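# Fold up the walls and lid of a cardboard blank

## Task

Raise both long side walls and the lid of the flat cardboard blank so they stay upright, with the base lying flat on the table. Then release everything and move the grippers away. Anything that stands only because a gripper is holding it does not count.

## Robot and tools

Robot: two arms, left_arm and right_arm, each with a two-finger parallel gripper. The names are labels only, not sides of a camera image. Each arm has six joints (waist, shoulder, elbow, wrist pitch, wrist yaw, wrist roll) with finite ranges, and an elbow that cannot fully straighten.

Frame: every position and orientation lives in one scene frame. The origin sits on the table surface midway between the arms. +z is up, +x points out across the table, and left_arm is mounted toward +y. Positions are in metres. Orientations are quaternions written w first (qw, qx, qy, qz). On a gripper, the fingers extend along its own +z axis and close along its own y axis. The reported hand point lies between the finger pads, just under 1 cm short of the tips. The printed hand position can be slightly wrong, more so when the arm reaches far.

The 16-number row: every motion command uses a single flat list of 16 numbers covering both arms, even if one arm should not move. Order: left_arm x, y, z, qw, qx, qy, qz, opening, then right_arm in the same 8-number order. x, y, z and the quaternion are an absolute target pose for that gripper in the scene frame, not an offset. Opening runs from -1 (closed) to +1 (fully open, 0.087 m). To keep an arm still, repeat exactly the pose from the last result before it stopped, plus the opening it should have. To keep a gripper's orientation steady, keep sending the same target quaternion rather than copying the drifting reported one. A target more than 0.6 m from the arm's last reported position along any of the gripper's axes gets the whole call refused.

execute_actions: takes "actions", a list holding at most one item, and an optional "pictures" boolean. An empty list just reports the current state. An item {"rows": [...], "steps": n} runs up to 15 control steps of 1/30 s; each row (16 numbers) is used for one step and the last row repeats to fill n (default 15). An item {"steps": n} without rows is a wait of up to 300 steps, counted from the previous result, so time spent replying is included. Each step, the commanded pose is clipped to within 70 mm and 16 degrees of the measured pose, so distant targets need several calls; after an action the arm continues only to its last clipped pose. Joint friction may leave the gripper up to about 31 mm off, and very small commands may not move it at all.

move: "target" is one 16-number row as above; "speed" is the top path speed in m/s, 0.002 to 0.5 (default 0.25), with turning capped at twice that in rad/s. Both grippers travel straight toward their poses and finish together, in 0.5 to 10 s; longer paths are cut off at 10 s. Openings are sent when the move begins. Paths ignore obstacles and the other arm, and grippers can lag, wander or overshoot the speed, notably near full extension. The result adds a "move:" line: done, off_target, moving, held or fault, plus limits (paced = the pose was clipped; held = a clearance check blocked steps, after which the arm may jump quickly), and each gripper's distance to its pose.

wait: "seconds" from 0 to 10; nothing new is sent meanwhile.

zoom_image: "camera" is cam_low, cam_left_wrist or cam_right_wrist (all 504x504); "region" is [x0, y0, x1, y1] in image pixels from the top-left corner, at most 504 by 504. Calibration (intrinsics and world-to-camera transforms) is supplied and may be off by a few degrees and millimetres.

finished_scene: "scene" is the number of the current scene.

Reading results: the state line gives each gripper's position and quaternion. grip_measured is the actual finger opening on the command scale (readings may be off by roughly 1 mm). To hold something, command an opening about 0.02 below grip_measured; a smaller gap grips more gently. Fingers push with roughly 20 N per pad; fast closing pushes harder. "pose unreachable" means the clearance check altered or stopped that arm's command, and HELD marks steps where your row was not fully sent. A "Hand target" line shows where the controller is currently driving each gripper. FAULT lines report an arm stop. MOTOR HOT appears from 75 °C; at 90 °C the arm halts for 10 s, and at 100 °C it drops until cooled. Holding loads heats motors, and the simulation keeps running while you compose a reply, so avoid long thinking with a load held.

Cautions: nothing may leave the table. Do not let the arms collide or press into each other. Approach contacts slowly, because fast moves and targets set far past the contact point push harder. An arm blocked by an object keeps pushing until it gets a new command. Expect occasional brief tugs on held parts or nudges to loose objects. Avoid drops, slips and slams, and move smoothly.

Each tool is called after "Request:" in YAML: its name, and indented under it one key for each argument.

## Session

Request:
execute_actions:
  actions: []

Scene clock: 0.00 s of 5900.00 s.
left_arm: end_effector_position=(+0.2172, +0.4739, +0.1628) grip_measured=+0.980 end_effector_quat_wxyz=(+0.288, -0.516, +0.742, +0.318) | right_arm: end_effector_position=(+0.1353, +0.0594, +0.3784) grip_measured=+0.998 end_effector_quat_wxyz=(-0.633, +0.736, -0.236, +0.041)
Joint positions: left_arm=[ 0.287  1.454  1.184 -0.744 -0.73  -0.593  0.087] | right_arm=[ 1.317  1.217  1.283 -0.264  0.101 -1.306  0.087]
Joint velocities: left_arm=[-0.002  0.002  0.002 -0.081 -0.051  0.037  0.   ] | right_arm=[ 0.002 -0.012 -0.007  0.007 -0.051  0.007 -0.   ]
Hand target (left_arm): +0.217, +0.474, +0.163; +0.288, -0.516, +0.742, +0.318
Hand target (right_arm): +0.135, +0.059, +0.378; -0.633, +0.736, -0.236, +0.041

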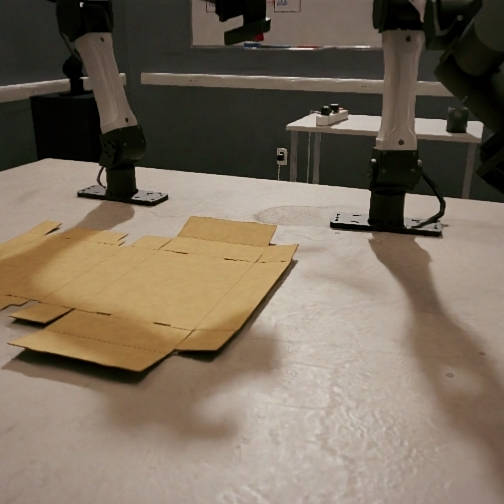

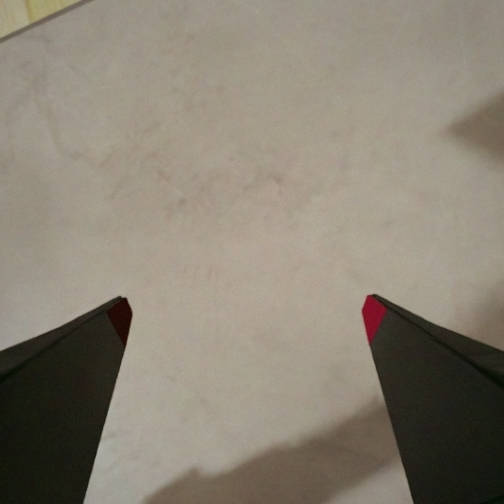

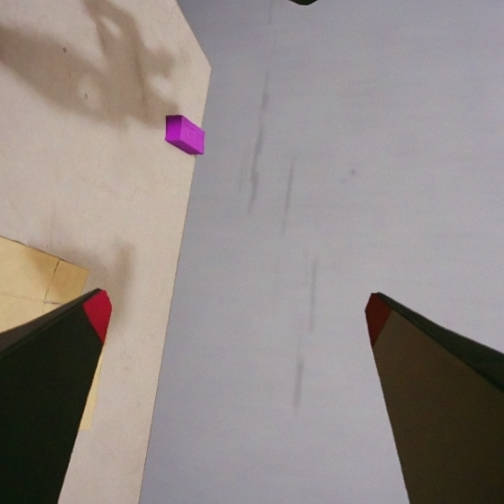

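Request:
move:
  target: [0.2172,0.4739,0.1628,0.288,-0.516,0.742,0.318,1,0.25,-0.12,0.42,0,1,0,0,1]

Scene clock: 14.03 s of 5900.00 s.
left_arm: end_effector_position=(+0.2172, +0.4739, +0.1628) grip_measured=+0.980 end_effector_quat_wxyz=(+0.288, -0.516, +0.742, +0.318) | right_arm: end_effector_position=(+0.2506, -0.1184, +0.4231) grip_measured=+0.998 end_effector_quat_wxyz=(-0.263, +0.917, -0.150, +0.260)
Joint positions: left_arm=[ 0.287  1.454  1.184 -0.744 -0.73  -0.593  0.087] | right_arm=[ 0.792  1.563  2.311 -1.567  0.1   -2.083  0.087]
Joint velocities: left_arm=[ 0.007  0.012 -0.012 -0.051 -0.022 -0.007 -0.   ] | right_arm=[ 0.022 -0.017 -0.002  0.022  0.11  -0.051 -0.001]
Hand target (left_arm): +0.217, +0.474, +0.163; +0.288, -0.516, +0.742, +0.318
Hand target (right_arm): +0.245, -0.121, +0.420; -0.253, +0.921, -0.143, +0.260
Off the commanded pose (left_arm): 0.000 m, 0 deg.
Off the commanded pose (right_arm): 0.004 m, 47 deg; orientation clipped at the last step of the last action.
joint sent to its limit (right arm) — the command would take joint 4 (wrist pitch) past its lower limit and joint 6 (wrist roll) past its lower limit, so those joints were sent only as far as their limits.
After step 90, 6.70 s passed at rest.
move: off_target (right_arm); limits=paced
camera_calibration (this result's frames):
cam_right_wrist: T_world_to_cam=[[0.11786, 0.826952, 0.549781, -0.168377], [0.0889932, -0.560208, 0.823558, -0.419825], [0.989034, -0.0481379, -0.139619, -0.0539202], [0, 0, 0, 1]] pos_world=[0.110535, -0.0985451, 0.430792]

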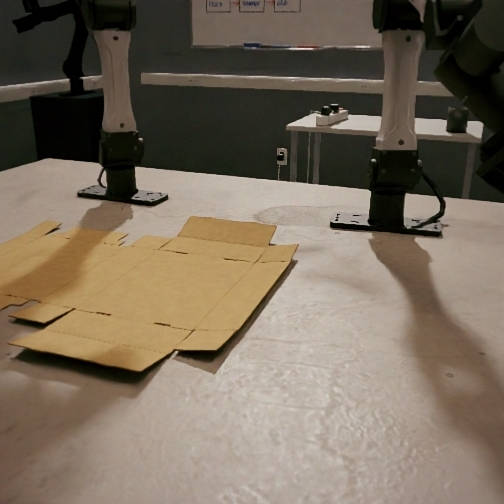

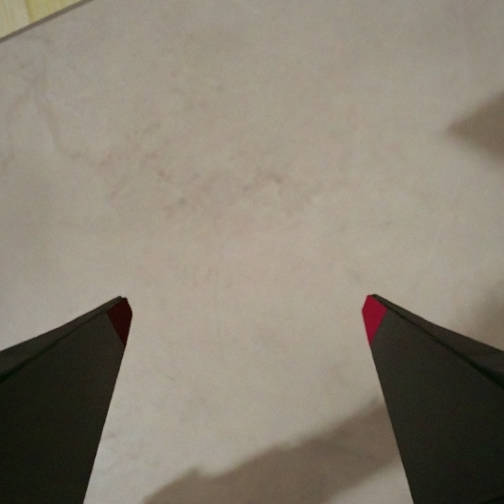

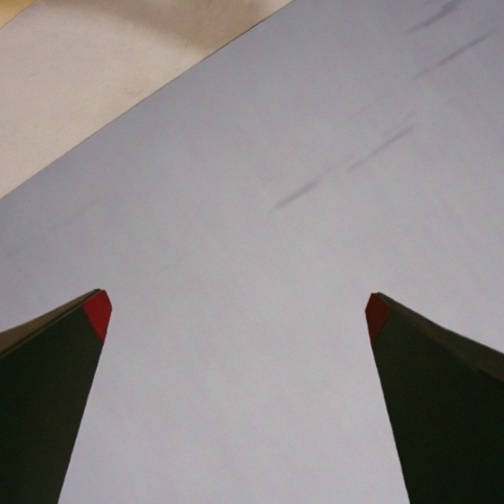

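Request:
move:
  target: [0.2172,0.4739,0.1628,0.288,-0.516,0.742,0.318,1,0.3,-0.15,0.42,0.418,0,0.908,0,1]

Scene clock: 34.53 s of 5900.00 s.
left_arm: end_effector_position=(+0.2172, +0.4739, +0.1628) grip_measured=+0.980 end_effector_quat_wxyz=(+0.288, -0.516, +0.742, +0.318) | right_arm: end_effector_position=(+0.2961, -0.1482, +0.4200) grip_measured=+0.998 end_effector_quat_wxyz=(+0.476, -0.019, +0.879, +0.024)
Joint positions: left_arm=[ 0.287  1.454  1.184 -0.744 -0.73  -0.593  0.087] | right_arm=[ 0.685  1.851  2.752 -1.567  0.49   0.383  0.087]
Joint velocities: left_arm=[-0.002  0.002 -0.002 -0.007  0.051 -0.037 -0.001] | right_arm=[-0.007 -0.012 -0.002  0.007  0.007  0.022 -0.   ]
Hand target (left_arm): +0.217, +0.474, +0.163; +0.288, -0.516, +0.742, +0.318
Hand target (right_arm): +0.299, -0.150, +0.420; +0.477, -0.008, +0.879, +0.025
Off the commanded pose (left_arm): 0.000 m, 0 deg.
Off the commanded pose (right_arm): 0.004 m, 8 deg.
joint sent to its limit (right arm) — the command would take joint 4 (wrist pitch) past its lower limit, so that joint was sent only as far as its limit.
After step 90, 11.67 s passed at rest.
move: off_target (right_arm)
camera_calibration (this result's frames):
cam_right_wrist: T_world_to_cam=[[0.0684342, -0.997651, -0.00292252, -0.171003], [-0.992024, -0.0677368, -0.106299, 0.345583], [0.105851, 0.0101737, -0.99433, 0.528307], [0, 0, 0, 1]] pos_world=[0.298607, -0.152567, 0.561547]

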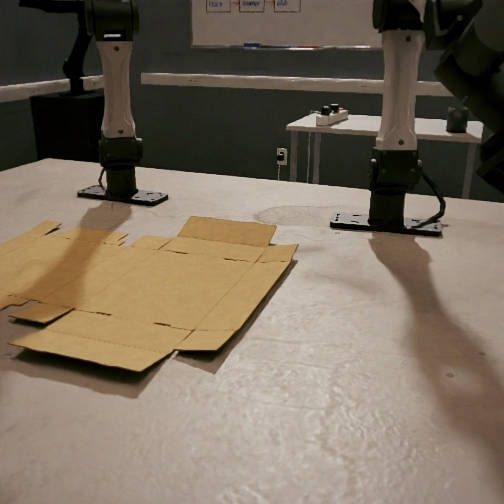

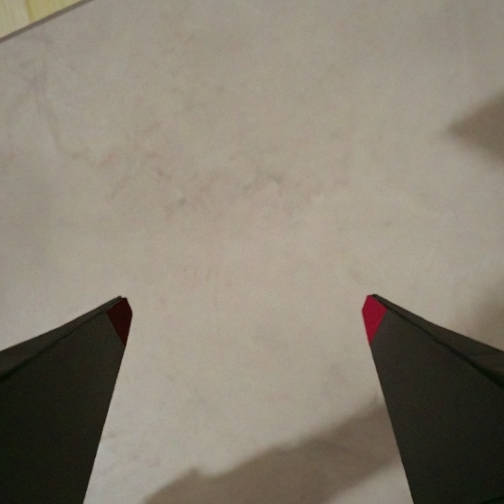

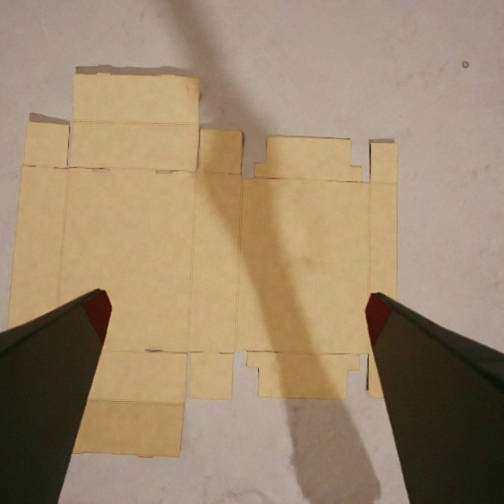

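Request:
move:
  target: [0.33,0.03,0.06,0,0,1,0,-1,0.3,-0.4,0.3,0.476,0,0.879,0,1]

Scene clock: 51.03 s of 5900.00 s.
left_arm: end_effector_position=(+0.3268, +0.0317, +0.0612) grip_measured=-1.000 end_effector_quat_wxyz=(+0.001, -0.010, +1.000, -0.005) | right_arm: end_effector_position=(+0.2980, -0.3930, +0.2984) grip_measured=+0.998 end_effector_quat_wxyz=(+0.472, +0.001, +0.882, +0.002)
Joint positions: left_arm=[-0.605  2.403  2.241 -1.401  0.009 -0.506  0.   ] | right_arm=[-0.341  1.229  1.445 -0.836 -0.299 -0.203  0.087]
Joint velocities: left_arm=[-0.007  0.002  0.002 -0.037 -0.066  0.022  0.   ] | right_arm=[-0.002 -0.012  0.002  0.022 -0.007  0.022 -0.   ]
Hand target (left_arm): +0.325, +0.029, +0.063; -0.003, -0.002, +1.000, -0.007
Hand target (right_arm): +0.297, -0.396, +0.299; +0.479, -0.001, +0.878, -0.002
Off the commanded pose (left_arm): 0.004 m, 1 deg.
Off the commanded pose (right_arm): 0.007 m, 1 deg.
After step 90, 9.80 s passed at rest.
move: done
camera_calibration (this result's frames):
cam_left_wrist: T_world_to_cam=[[0.0179362, -0.999532, 0.0247676, 0.0227738], [-0.654073, 0.00700592, 0.756399, 0.190857], [-0.756219, -0.0297667, -0.653642, 0.430029], [0, 0, 0, 1]] pos_world=[0.449622, 0.0342266, 0.136157]
cam_right_wrist: T_world_to_cam=[[0.0138607, -0.999755, 0.0172319, -0.406295], [-0.995326, -0.0154423, -0.0953281, 0.336198], [0.0955709, -0.01583, -0.995297, 0.402792], [0, 0, 0, 1]] pos_world=[0.301763, -0.394628, 0.439948]

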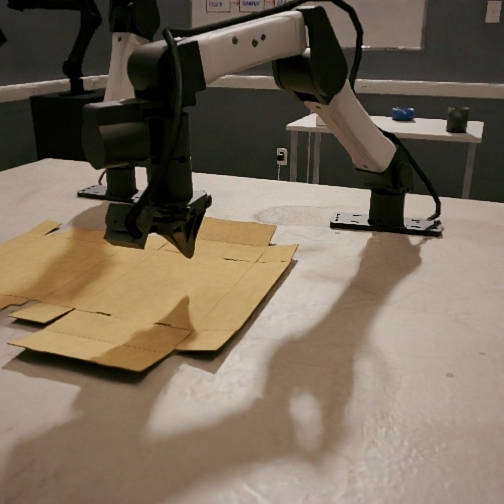

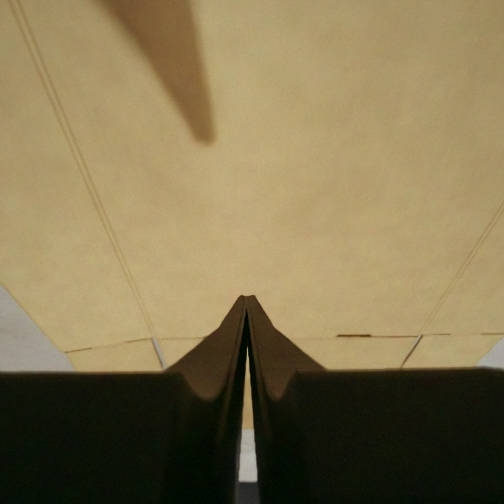

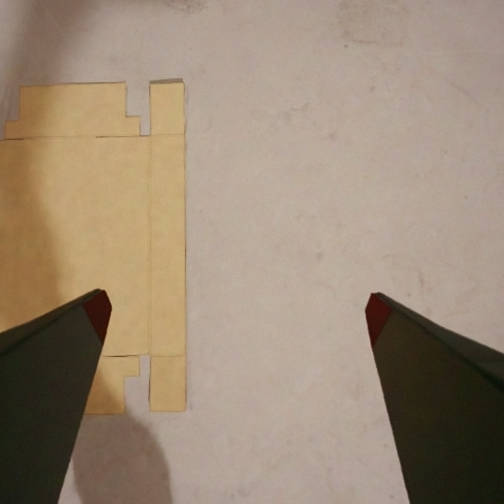

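Request:
move:
  target: [0.33,0.0,0.0,0,0,1,0,-1,0.33,-0.38,0.05,0,0,0.866,0.5,-0.3]
  speed: 0.15

Scene clock: 69.57 s of 5900.00 s.
left_arm: end_effector_position=(+0.3311, +0.0100, +0.0214) grip_measured=-1.000 end_effector_quat_wxyz=(+0.003, -0.001, +1.000, +0.000) | right_arm: end_effector_position=(+0.3296, -0.3773, +0.0500) grip_measured=-0.300 end_effector_quat_wxyz=(+0.043, +0.033, +0.884, +0.464)
Joint positions: left_arm=[-0.646  2.491  2.241 -1.317 -0.003 -0.529  0.   ] | right_arm=[-0.482  2.458  1.963 -1.56  -0.878 -0.654  0.031]
Joint velocities: left_arm=[-0.007 -0.007 -0.012 -0.007  0.007 -0.022  0.   ] | right_arm=[-0.017 -0.002 -0.002 -0.081 -0.022  0.022 -0.   ]
Hand target (left_arm): +0.330, +0.000, +0.001; -0.001, +0.000, +1.000, +0.000
Hand target (right_arm): +0.333, -0.382, +0.053; +0.053, +0.034, +0.883, +0.465
Off the commanded pose (left_arm): 0.024 m, 0 deg.
Off the commanded pose (right_arm): 0.003 m, 8 deg.
joint sent to its limit (right arm) — the command would take joint 4 (wrist pitch) past its lower limit, so that joint was sent only as far as its limit.
After step 90, 10.53 s passed at rest.
move: off_target (left_arm, right_arm)
camera_calibration (this result's frames):
cam_left_wrist: T_world_to_cam=[[-0.000358814, -0.999915, 0.0130591, 0.00829306], [-0.656146, 0.0100903, 0.754567, 0.224717], [-0.754634, -0.00829792, -0.656093, 0.405942], [0, 0, 0, 1]] pos_world=[0.453787, 0.00939337, 0.0966635]
cam_right_wrist: T_world_to_cam=[[0.00583955, -0.569839, -0.821736, -0.179923], [-0.711585, -0.579719, 0.396954, 0.0131848], [-0.702576, 0.582417, -0.408874, 0.612241], [0, 0, 0, 1]] pos_world=[0.440578, -0.451463, 0.0972469]

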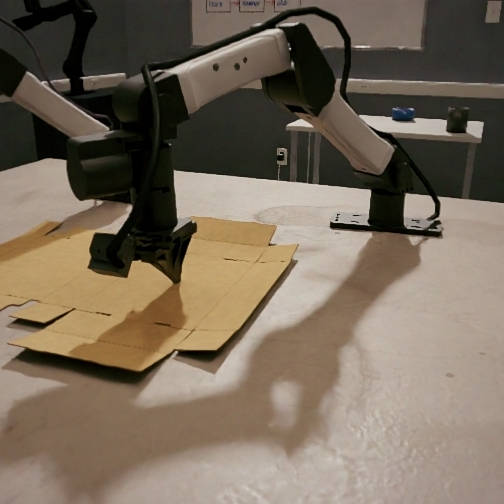

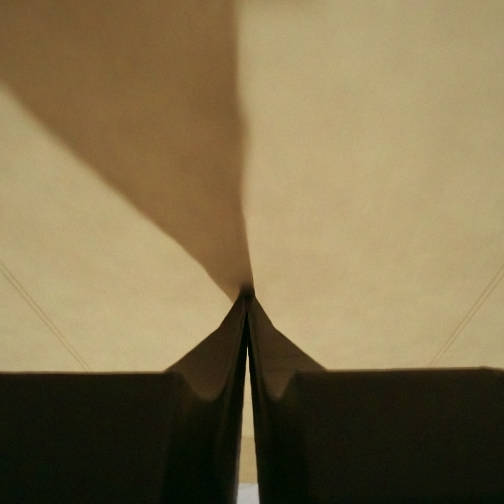

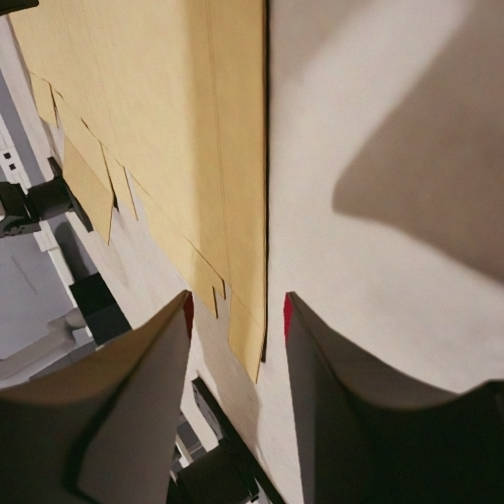

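Request:
move:
  target: [0.33,0.0,0.005,0,0,1,0,-1,0.33,-0.375,0.02,0.05,0.034,0.883,0.465,-0.3]
  speed: 0.04

Request:
move:
  target: [0.33,0.0,0.005,0,0,1,0,-1,0.33,-0.315,0.02,0.05,0.034,0.883,0.465,-0.3]
  speed: 0.04

Scene clock: 75.17 s of 5900.00 s.
left_arm: end_effector_position=(+0.3311, +0.0101, +0.0214) grip_measured=-1.000 end_effector_quat_wxyz=(+0.003, -0.002, +1.000, +0.001) | right_arm: end_effector_position=(+0.3317, -0.3775, +0.0276) grip_measured=-0.300 end_effector_quat_wxyz=(+0.054, +0.029, +0.885, +0.462)
Joint positions: left_arm=[-0.646  2.491  2.241 -1.317 -0.004 -0.53   0.   ] | right_arm=[-0.482  2.474  1.91  -1.466 -0.884 -0.654  0.031]
Joint velocities: left_arm=[ 0.007 -0.002 -0.017 -0.007 -0.066 -0.051  0.   ] | right_arm=[-0.002  0.012  0.007  0.081  0.037  0.037  0.   ]
Hand target (left_arm): +0.330, +0.000, +0.005; -0.000, -0.000, +1.000, +0.000
Hand target (right_arm): +0.330, -0.375, +0.020; +0.050, +0.034, +0.883, +0.465
Off the commanded pose (left_arm): 0.019 m, 0 deg.
Off the commanded pose (right_arm): 0.008 m, 1 deg.
After step 90, 1.50 s passed at rest.
move: off_target (left_arm)
camera_calibration (this result's frames):
cam_left_wrist: T_world_to_cam=[[0.000788765, -0.999921, 0.0125434, 0.00798221], [-0.656053, 0.00894928, 0.754661, 0.224659], [-0.754714, -0.00882441, -0.655994, 0.405939], [0, 0, 0, 1]] pos_world=[0.45375, 0.00955321, 0.0966519]
cam_right_wrist: T_world_to_cam=[[0.0226854, -0.574944, -0.817878, -0.206108], [-0.722482, -0.574887, 0.384089, 0.029315], [-0.691018, 0.582189, -0.428428, 0.60132], [0, 0, 0, 1]] pos_world=[0.441378, -0.451729, 0.0777923]

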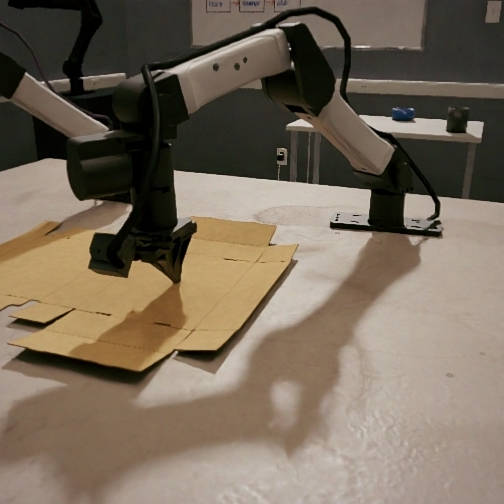

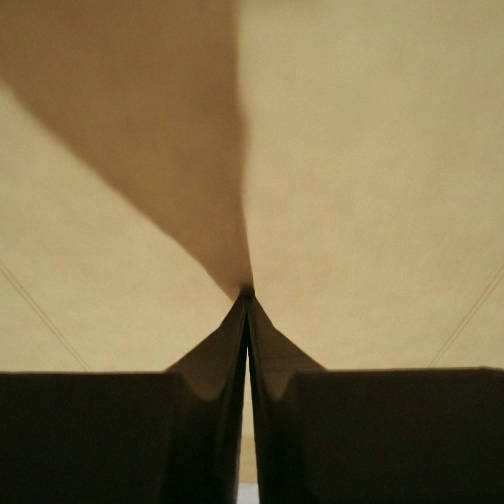

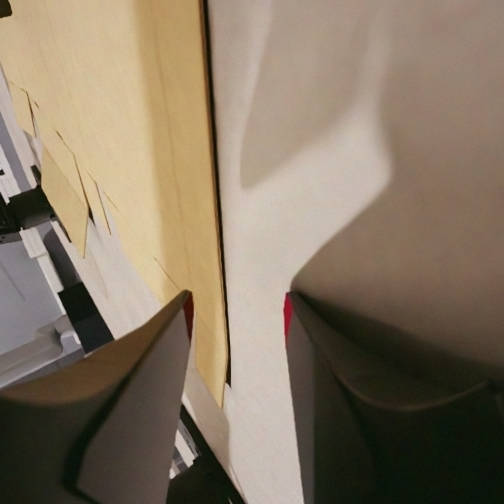

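Scene clock: 77.03 s of 5900.00 s.
left_arm: end_effector_position=(+0.3311, +0.0101, +0.0214) grip_measured=-1.000 end_effector_quat_wxyz=(+0.003, -0.002, +1.000, +0.001) | right_arm: end_effector_position=(+0.3305, -0.3231, +0.0264) grip_measured=-0.300 end_effector_quat_wxyz=(+0.046, +0.047, +0.880, +0.471)
Joint positions: left_arm=[-0.646  2.491  2.241 -1.317 -0.004 -0.531  0.   ] | right_arm=[-0.373  2.353  1.679 -1.24  -0.943 -0.461  0.031]
Joint velocities: left_arm=[-0.012  0.002 -0.012  0.037 -0.022 -0.022  0.   ] | right_arm=[-0.002 -0.022 -0.007  0.022 -0.007 -0.007  0.001]
Hand target (left_arm): +0.330, +0.000, +0.005; -0.000, +0.000, +1.000, +0.000
Hand target (right_arm): +0.330, -0.315, +0.020; +0.049, +0.033, +0.883, +0.466
Off the commanded pose (left_arm): 0.019 m, 0 deg.
Off the commanded pose (right_arm): 0.010 m, 2 deg.
move: off_target (left_arm)
camera_calibration (this result's frames):
cam_left_wrist: T_world_to_cam=[[0.00116926, -0.999925, 0.0122159, 0.00790531], [-0.656202, 0.00845072, 0.754538, 0.224744], [-0.754585, -0.00889834, -0.656143, 0.40592], [0, 0, 0, 1]] pos_world=[0.453769, 0.00961749, 0.0966675]
cam_right_wrist: T_world_to_cam=[[-0.0143091, -0.556162, -0.83095, -0.157141], [-0.723513, -0.567849, 0.392525, 0.0625579], [-0.690162, 0.60682, -0.394265, 0.575037], [0, 0, 0, 1]] pos_world=[0.439882, -0.400817, 0.0715851]

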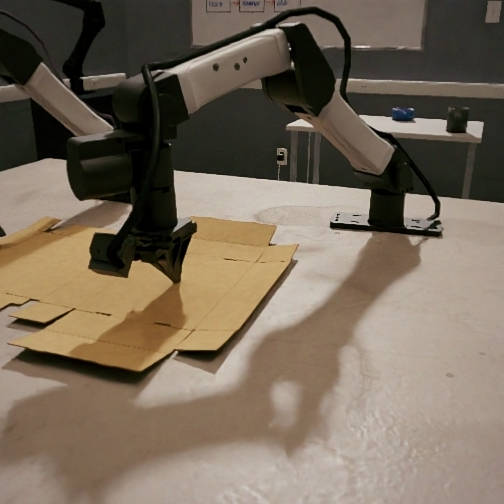

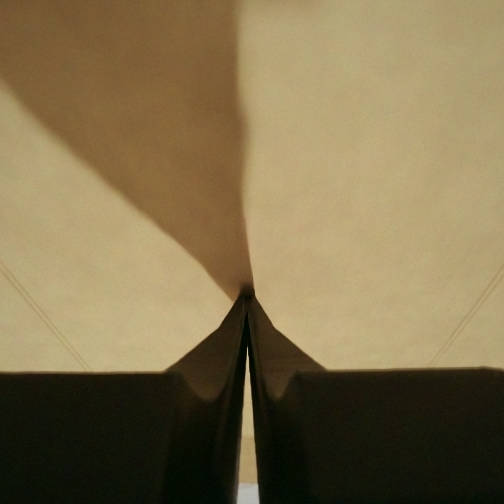

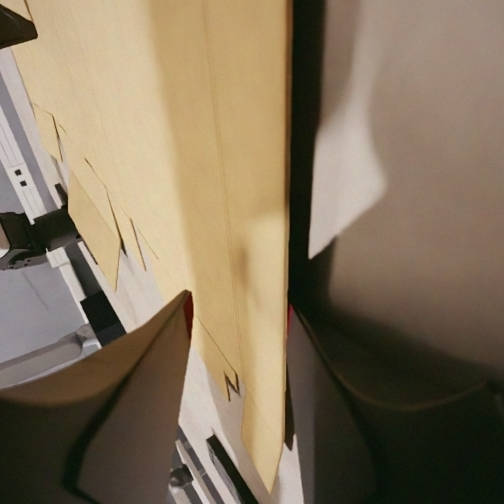

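Request:
move:
  target: [0.33,0.0,0.005,0,0,1,0,-1,0.33,-0.295,0.035,0.05,0.034,0.883,0.465,-0.3]
  speed: 0.04

Request:
move:
  target: [0.33,0.0,0.005,0,0,1,0,-1,0.33,-0.295,0.035,0.05,0.034,0.883,0.465,-1]
  speed: 0.04

Scene clock: 83.53 s of 5900.00 s.
left_arm: end_effector_position=(+0.3311, +0.0101, +0.0214) grip_measured=-1.000 end_effector_quat_wxyz=(+0.003, -0.002, +1.000, +0.001) | right_arm: end_effector_position=(+0.3304, -0.2999, +0.0292) grip_measured=-0.300 end_effector_quat_wxyz=(+0.044, +0.037, +0.884, +0.465)
Joint positions: left_arm=[-0.646  2.491  2.241 -1.317 -0.004 -0.531  0.   ] | right_arm=[-0.313  2.301  1.614 -1.16  -0.944 -0.39   0.031]
Joint velocities: left_arm=[-0.002  0.022  0.012 -0.007 -0.007  0.051  0.   ] | right_arm=[-0.002 -0.012 -0.012  0.037 -0.051  0.022  0.002]
Hand target (left_arm): +0.330, +0.000, +0.005; -0.000, +0.000, +1.000, -0.000
Hand target (right_arm): +0.330, -0.295, +0.035; +0.049, +0.034, +0.883, +0.466
Off the commanded pose (left_arm): 0.019 m, 0 deg.
Off the commanded pose (right_arm): 0.008 m, 1 deg.
After step 90, 2.47 s passed at rest.
move: off_target (left_arm)
camera_calibration (this result's frames):
cam_left_wrist: T_world_to_cam=[[0.00116926, -0.999925, 0.0122159, 0.00790531], [-0.656202, 0.00845072, 0.754538, 0.224744], [-0.754585, -0.00889834, -0.656143, 0.40592], [0, 0, 0, 1]] pos_world=[0.453769, 0.00961749, 0.0966675]
cam_right_wrist: T_world_to_cam=[[0.000714762, -0.567895, -0.8231, -0.150632], [-0.714562, -0.576108, 0.396864, 0.0690419], [-0.699572, 0.587872, -0.406208, 0.5598], [0, 0, 0, 1]] pos_world=[0.441063, -0.374858, 0.0760095]

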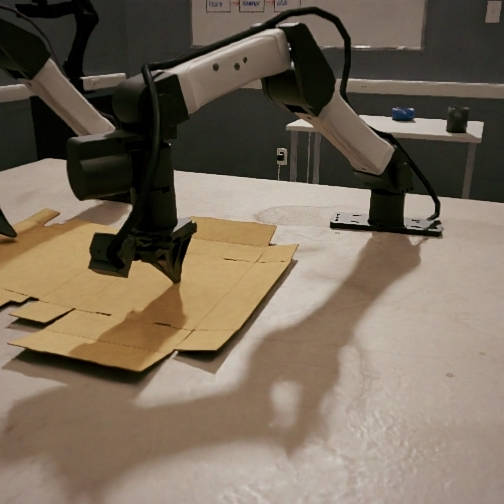

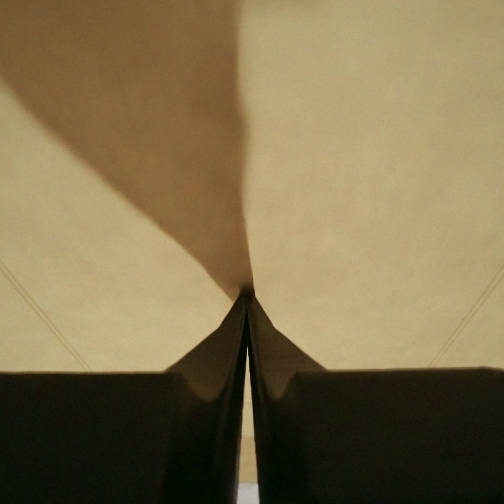

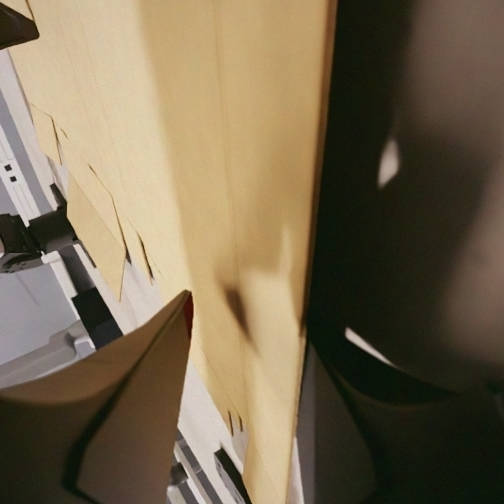

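Scene clock: 84.23 s of 5900.00 s.
left_arm: end_effector_position=(+0.3311, +0.0101, +0.0214) grip_measured=-1.000 end_effector_quat_wxyz=(+0.003, -0.002, +1.000, +0.001) | right_arm: end_effector_position=(+0.3309, -0.2993, +0.0299) grip_measured=-0.929 end_effector_quat_wxyz=(+0.045, +0.037, +0.882, +0.467)
Joint positions: left_arm=[-0.646  2.491  2.241 -1.317 -0.004 -0.531  0.   ] | right_arm=[-0.313  2.301  1.614 -1.16  -0.951 -0.39   0.003]
Joint velocities: left_arm=[-0.027  0.007  0.002 -0.11   0.066 -0.051  0.   ] | right_arm=[ 0.002 -0.012  0.002 -0.007 -0.007 -0.066  0.   ]
Hand target (left_arm): +0.330, +0.000, +0.005; -0.000, +0.000, +1.000, +0.000
Hand target (right_arm): +0.330, -0.295, +0.035; +0.050, +0.033, +0.883, +0.465
Off the commanded pose (left_arm): 0.019 m, 0 deg.
Off the commanded pose (right_arm): 0.007 m, 1 deg.
move: off_target (left_arm)
camera_calibration (this result's frames):
cam_left_wrist: T_world_to_cam=[[0.00193213, -0.999923, 0.0122199, 0.00762083], [-0.656209, 0.00795311, 0.754537, 0.224751], [-0.754577, -0.00947668, -0.656143, 0.405924], [0, 0, 0, 1]] pos_world=[0.45377, 0.00967958, 0.0966676]
cam_right_wrist: T_world_to_cam=[[0.00134618, -0.563317, -0.82624, -0.148396], [-0.716274, -0.577109, 0.392297, 0.0697907], [-0.697817, 0.591286, -0.404267, 0.560458], [0, 0, 0, 1]] pos_world=[0.441287, -0.374709, 0.0765852]

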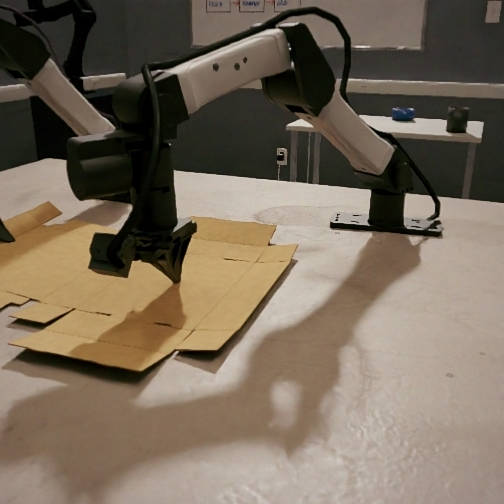

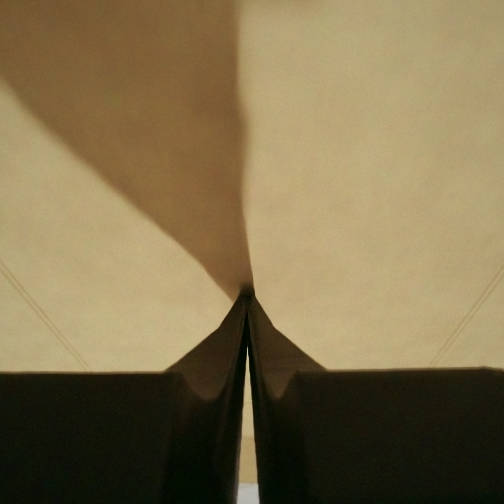

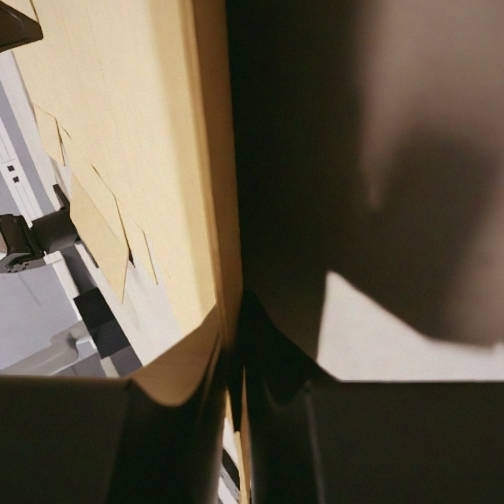

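Request:
move:
  target: [0.33,0.0,0.005,0,0,1,0,-1,0.33,-0.245,0.165,0,0,0.94,0.34,-1]
  speed: 0.08

Request:
move:
  target: [0.33,0.0,0.005,0,0,1,0,-1,0.33,-0.14,0.232,0,0,0.99,0.13,-1]
  speed: 0.08

Scene clock: 92.10 s of 5900.00 s.
left_arm: end_effector_position=(+0.3299, +0.0089, +0.0214) grip_measured=-1.000 end_effector_quat_wxyz=(+0.002, -0.001, +1.000, +0.002) | right_arm: end_effector_position=(+0.3363, -0.2454, +0.1553) grip_measured=-0.978 end_effector_quat_wxyz=(+0.016, -0.015, +0.937, +0.348)
Joint positions: left_arm=[-0.65   2.491  2.241 -1.319 -0.005 -0.534  0.   ] | right_arm=[-0.087  2.129  1.994 -1.5   -0.709 -0.161  0.001]
Joint velocities: left_arm=[-0.002 -0.002  0.007  0.007 -0.037  0.007  0.   ] | right_arm=[ 0.007  0.002  0.012 -0.022 -0.007 -0.022  0.   ]
Hand target (left_arm): +0.330, +0.000, +0.005; -0.000, -0.000, +1.000, +0.000
Hand target (right_arm): +0.329, -0.245, +0.164; +0.000, -0.000, +0.940, +0.341
Off the commanded pose (left_arm): 0.019 m, 0 deg.
Off the commanded pose (right_arm): 0.012 m, 3 deg.
After step 90, 2.60 s passed at rest.
move: off_target (left_arm, right_arm)
camera_calibration (this result's frames):
cam_left_wrist: T_world_to_cam=[[0.000422788, -0.999944, 0.0106081, 0.00698269], [-0.655248, 0.00773648, 0.755374, 0.223555], [-0.755413, -0.0072703, -0.655208, 0.405223], [0, 0, 0, 1]] pos_world=[0.452592, 0.00819886, 0.0965639]
cam_right_wrist: T_world_to_cam=[[0.064728, -0.757022, -0.650176, -0.110682], [-0.645499, -0.528637, 0.551247, 0.0189728], [-0.761013, 0.384007, -0.522875, 0.571908], [0, 0, 0, 1]] pos_world=[0.454641, -0.293375, 0.216615]

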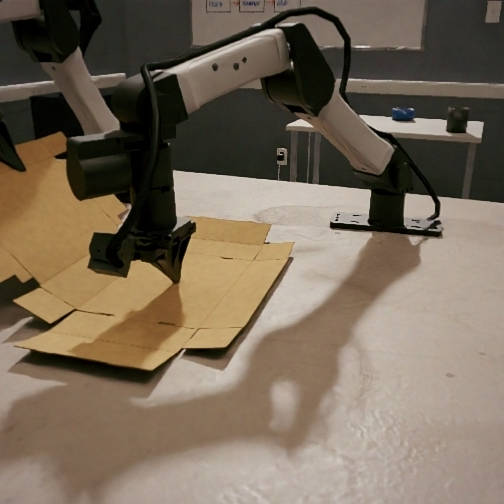

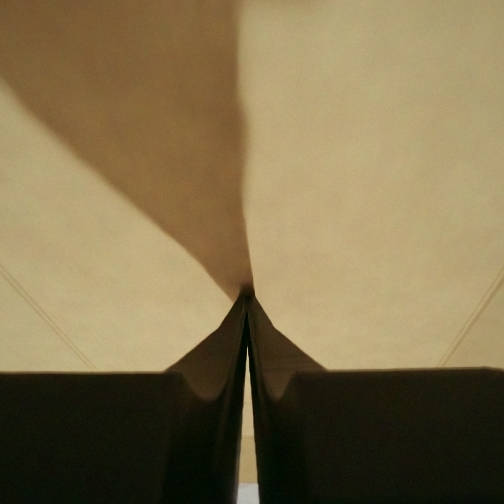

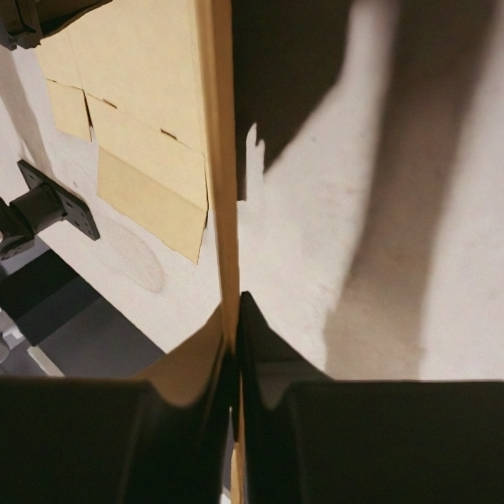

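Scene clock: 95.23 s of 5900.00 s.
left_arm: end_effector_position=(+0.3304, +0.0100, +0.0213) grip_measured=-1.000 end_effector_quat_wxyz=(+0.004, -0.001, +1.000, +0.005) | right_arm: end_effector_position=(+0.3301, -0.1474, +0.2131) grip_measured=-0.968 end_effector_quat_wxyz=(+0.069, -0.004, +0.985, +0.157)
Joint positions: left_arm=[-0.65   2.491  2.241 -1.32  -0.012 -0.534  0.   ] | right_arm=[ 0.313  2.096  2.325 -1.572 -0.26   0.317  0.001]
Joint velocities: left_arm=[ 0.007 -0.012  0.007 -0.037 -0.007 -0.095  0.   ] | right_arm=[-0.007  0.012  0.002  0.007  0.007 -0.037  0.001]
Hand target (left_arm): +0.330, +0.000, +0.005; -0.000, +0.000, +1.000, +0.000
Hand target (right_arm): +0.330, -0.141, +0.231; +0.089, +0.013, +0.981, +0.171
Off the commanded pose (left_arm): 0.019 m, 1 deg.
Off the commanded pose (right_arm): 0.020 m, 9 deg.
joint sent to its limit (right arm) — the command would take joint 4 (wrist pitch) past its lower limit, so that joint was sent only as far as its limit.
move: off_target (left_arm, right_arm)
camera_calibration (this result's frames):
cam_left_wrist: T_world_to_cam=[[0.000410234, -0.999991, 0.00416571, 0.00827178], [-0.657768, 0.00286787, 0.753215, 0.22494], [-0.753221, -0.00304907, -0.657761, 0.404859], [0, 0, 0, 1]] pos_world=[0.452903, 0.00886105, 0.096838]
cam_right_wrist: T_world_to_cam=[[0.0534778, -0.950813, -0.305113, -0.0968527], [-0.729369, -0.245885, 0.638405, 0.0856724], [-0.682027, 0.1884, -0.706643, 0.544003], [0, 0, 0, 1]] pos_world=[0.438691, -0.173513, 0.300171]

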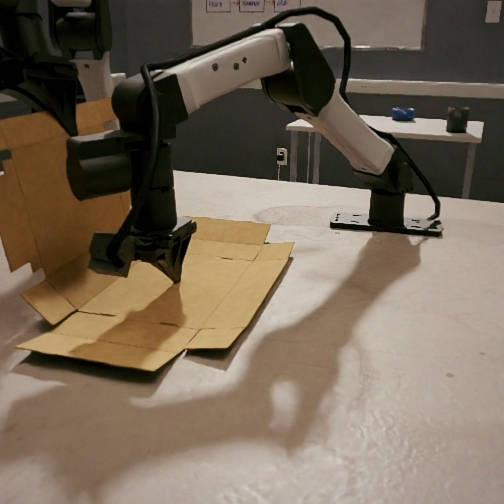

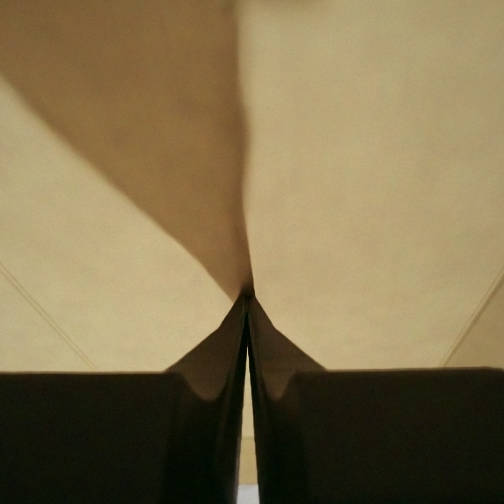

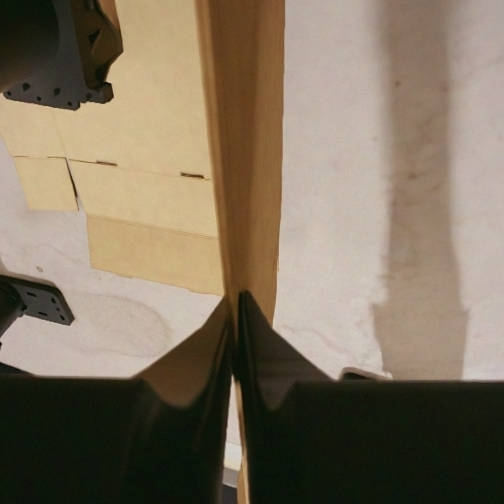

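Request:
move:
  target: [0.33,-0.03,0.005,0,0,0.92,-0.39,-1,0.33,-0.145,0.225,0.09,0,0.98,0.17,-1]
  speed: 0.1

Request:
move:
  target: [0.33,-0.03,0.005,0,0,0.92,-0.39,-1,0.33,-0.04,0.24,0.12,0,0.99,0,-1]
  speed: 0.06

Scene clock: 104.70 s of 5900.00 s.
left_arm: end_effector_position=(+0.3374, -0.0232, +0.0213) grip_measured=-1.000 end_effector_quat_wxyz=(+0.004, -0.001, +0.919, -0.394) | right_arm: end_effector_position=(+0.3308, -0.1527, +0.2157) grip_measured=-0.960 end_effector_quat_wxyz=(+0.080, -0.011, +0.986, +0.145)
Joint positions: left_arm=[-0.457  2.28   1.626 -0.571  0.748 -0.477  0.   ] | right_arm=[ 0.313  2.084  2.325 -1.571 -0.233  0.3    0.002]
Joint velocities: left_arm=[ 0.007  0.012 -0.027 -0.095  0.066 -0.007  0.   ] | right_arm=[-0.007 -0.012  0.002  0.022  0.007 -0.066 -0.   ]
Hand target (left_arm): +0.330, -0.029, +0.006; +0.000, +0.002, +0.921, -0.389
Hand target (right_arm): +0.330, -0.145, +0.225; +0.089, -0.001, +0.982, +0.169
Off the commanded pose (left_arm): 0.019 m, 1 deg.
Off the commanded pose (right_arm): 0.012 m, 3 deg.
After step 90, 2.03 s passed at rest.
move: off_target (left_arm, right_arm)
camera_calibration (this result's frames):
cam_left_wrist: T_world_to_cam=[[-0.00394712, -0.679455, 0.733706, -0.0316112], [-0.658977, 0.553635, 0.509154, 0.247984], [-0.752153, -0.481486, -0.449931, 0.394202], [0, 0, 0, 1]] pos_world=[0.459791, 0.0310321, 0.0742954]
cam_right_wrist: T_world_to_cam=[[0.0698727, -0.957515, -0.279791, -0.113093], [-0.742399, -0.237254, 0.626541, 0.091421], [-0.666304, 0.163938, -0.727436, 0.542851], [0, 0, 0, 1]] pos_world=[0.437477, -0.175592, 0.305968]

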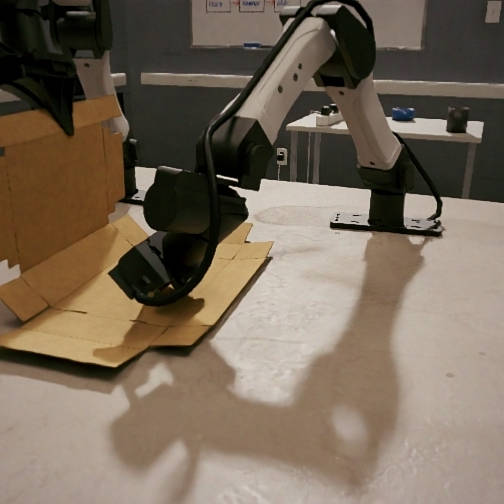

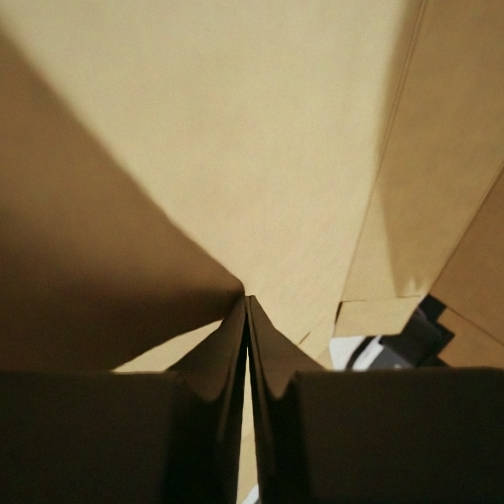

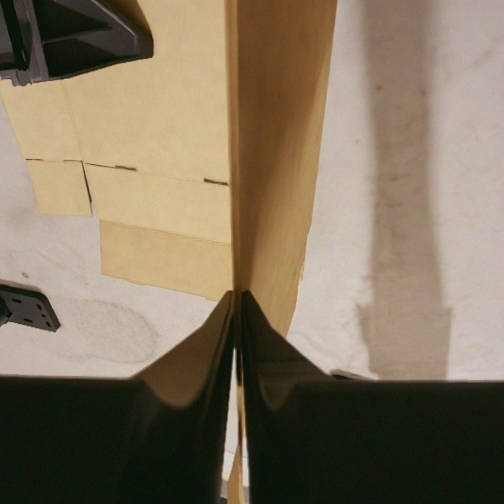

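Scene clock: 107.50 s of 5900.00 s.
left_arm: end_effector_position=(+0.3449, -0.0254, +0.0236) grip_measured=-1.000 end_effector_quat_wxyz=(+0.019, +0.001, +0.915, -0.402) | right_arm: end_effector_position=(+0.3340, -0.0538, +0.2304) grip_measured=-0.939 end_effector_quat_wxyz=(+0.211, -0.018, +0.976, +0.047)
Joint positions: left_arm=[-0.454  2.28   1.626 -0.53   0.753 -0.486  0.   ] | right_arm=[ 0.66   2.224  2.629 -1.571  0.166  0.571  0.003]
Joint velocities: left_arm=[ 0.002 -0.002  0.002 -0.051 -0.007  0.007  0.   ] | right_arm=[ 0.007 -0.027  0.022 -0.007 -0.007 -0.022  0.   ]
Hand target (left_arm): +0.330, -0.029, +0.006; -0.000, +0.000, +0.921, -0.390
Hand target (right_arm): +0.331, -0.042, +0.240; +0.218, -0.004, +0.973, +0.071
Off the commanded pose (left_arm): 0.024 m, 3 deg.
Off the commanded pose (right_arm): 0.017 m, 12 deg.
joint sent to its limit (right arm) — the command would take joint 4 (wrist pitch) past its lower limit, so that joint was sent only as far as its limit.
move: off_target (left_arm, right_arm)
camera_calibration (this result's frames):
cam_left_wrist: T_world_to_cam=[[-0.0210253, -0.666385, 0.745311, -0.0287624], [-0.677579, 0.557655, 0.479487, 0.260227], [-0.735149, -0.494926, -0.463254, 0.393896], [0, 0, 0, 1]] pos_world=[0.465292, 0.0306658, 0.0791354]
cam_right_wrist: T_world_to_cam=[[0.077701, -0.994253, -0.0736442, -0.0666232], [-0.891865, -0.102333, 0.440572, 0.208149], [-0.445577, 0.0314477, -0.894691, 0.497175], [0, 0, 0, 1]] pos_world=[0.412347, -0.0605749, 0.348207]

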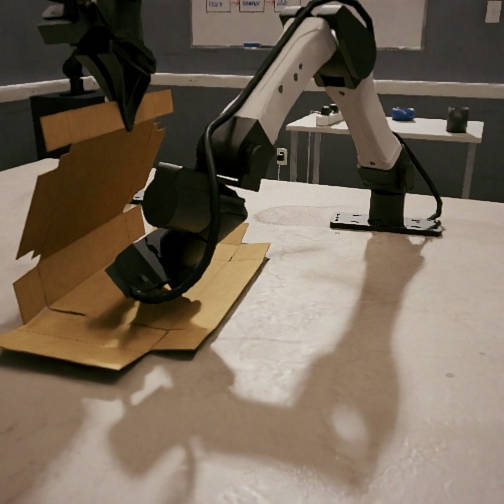

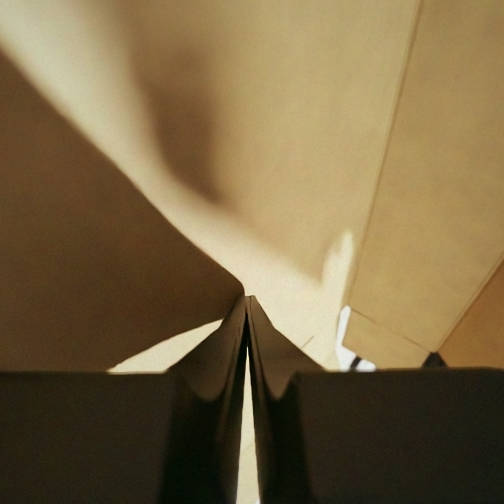

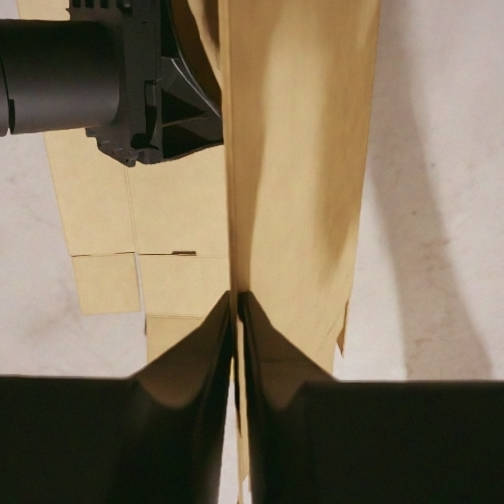

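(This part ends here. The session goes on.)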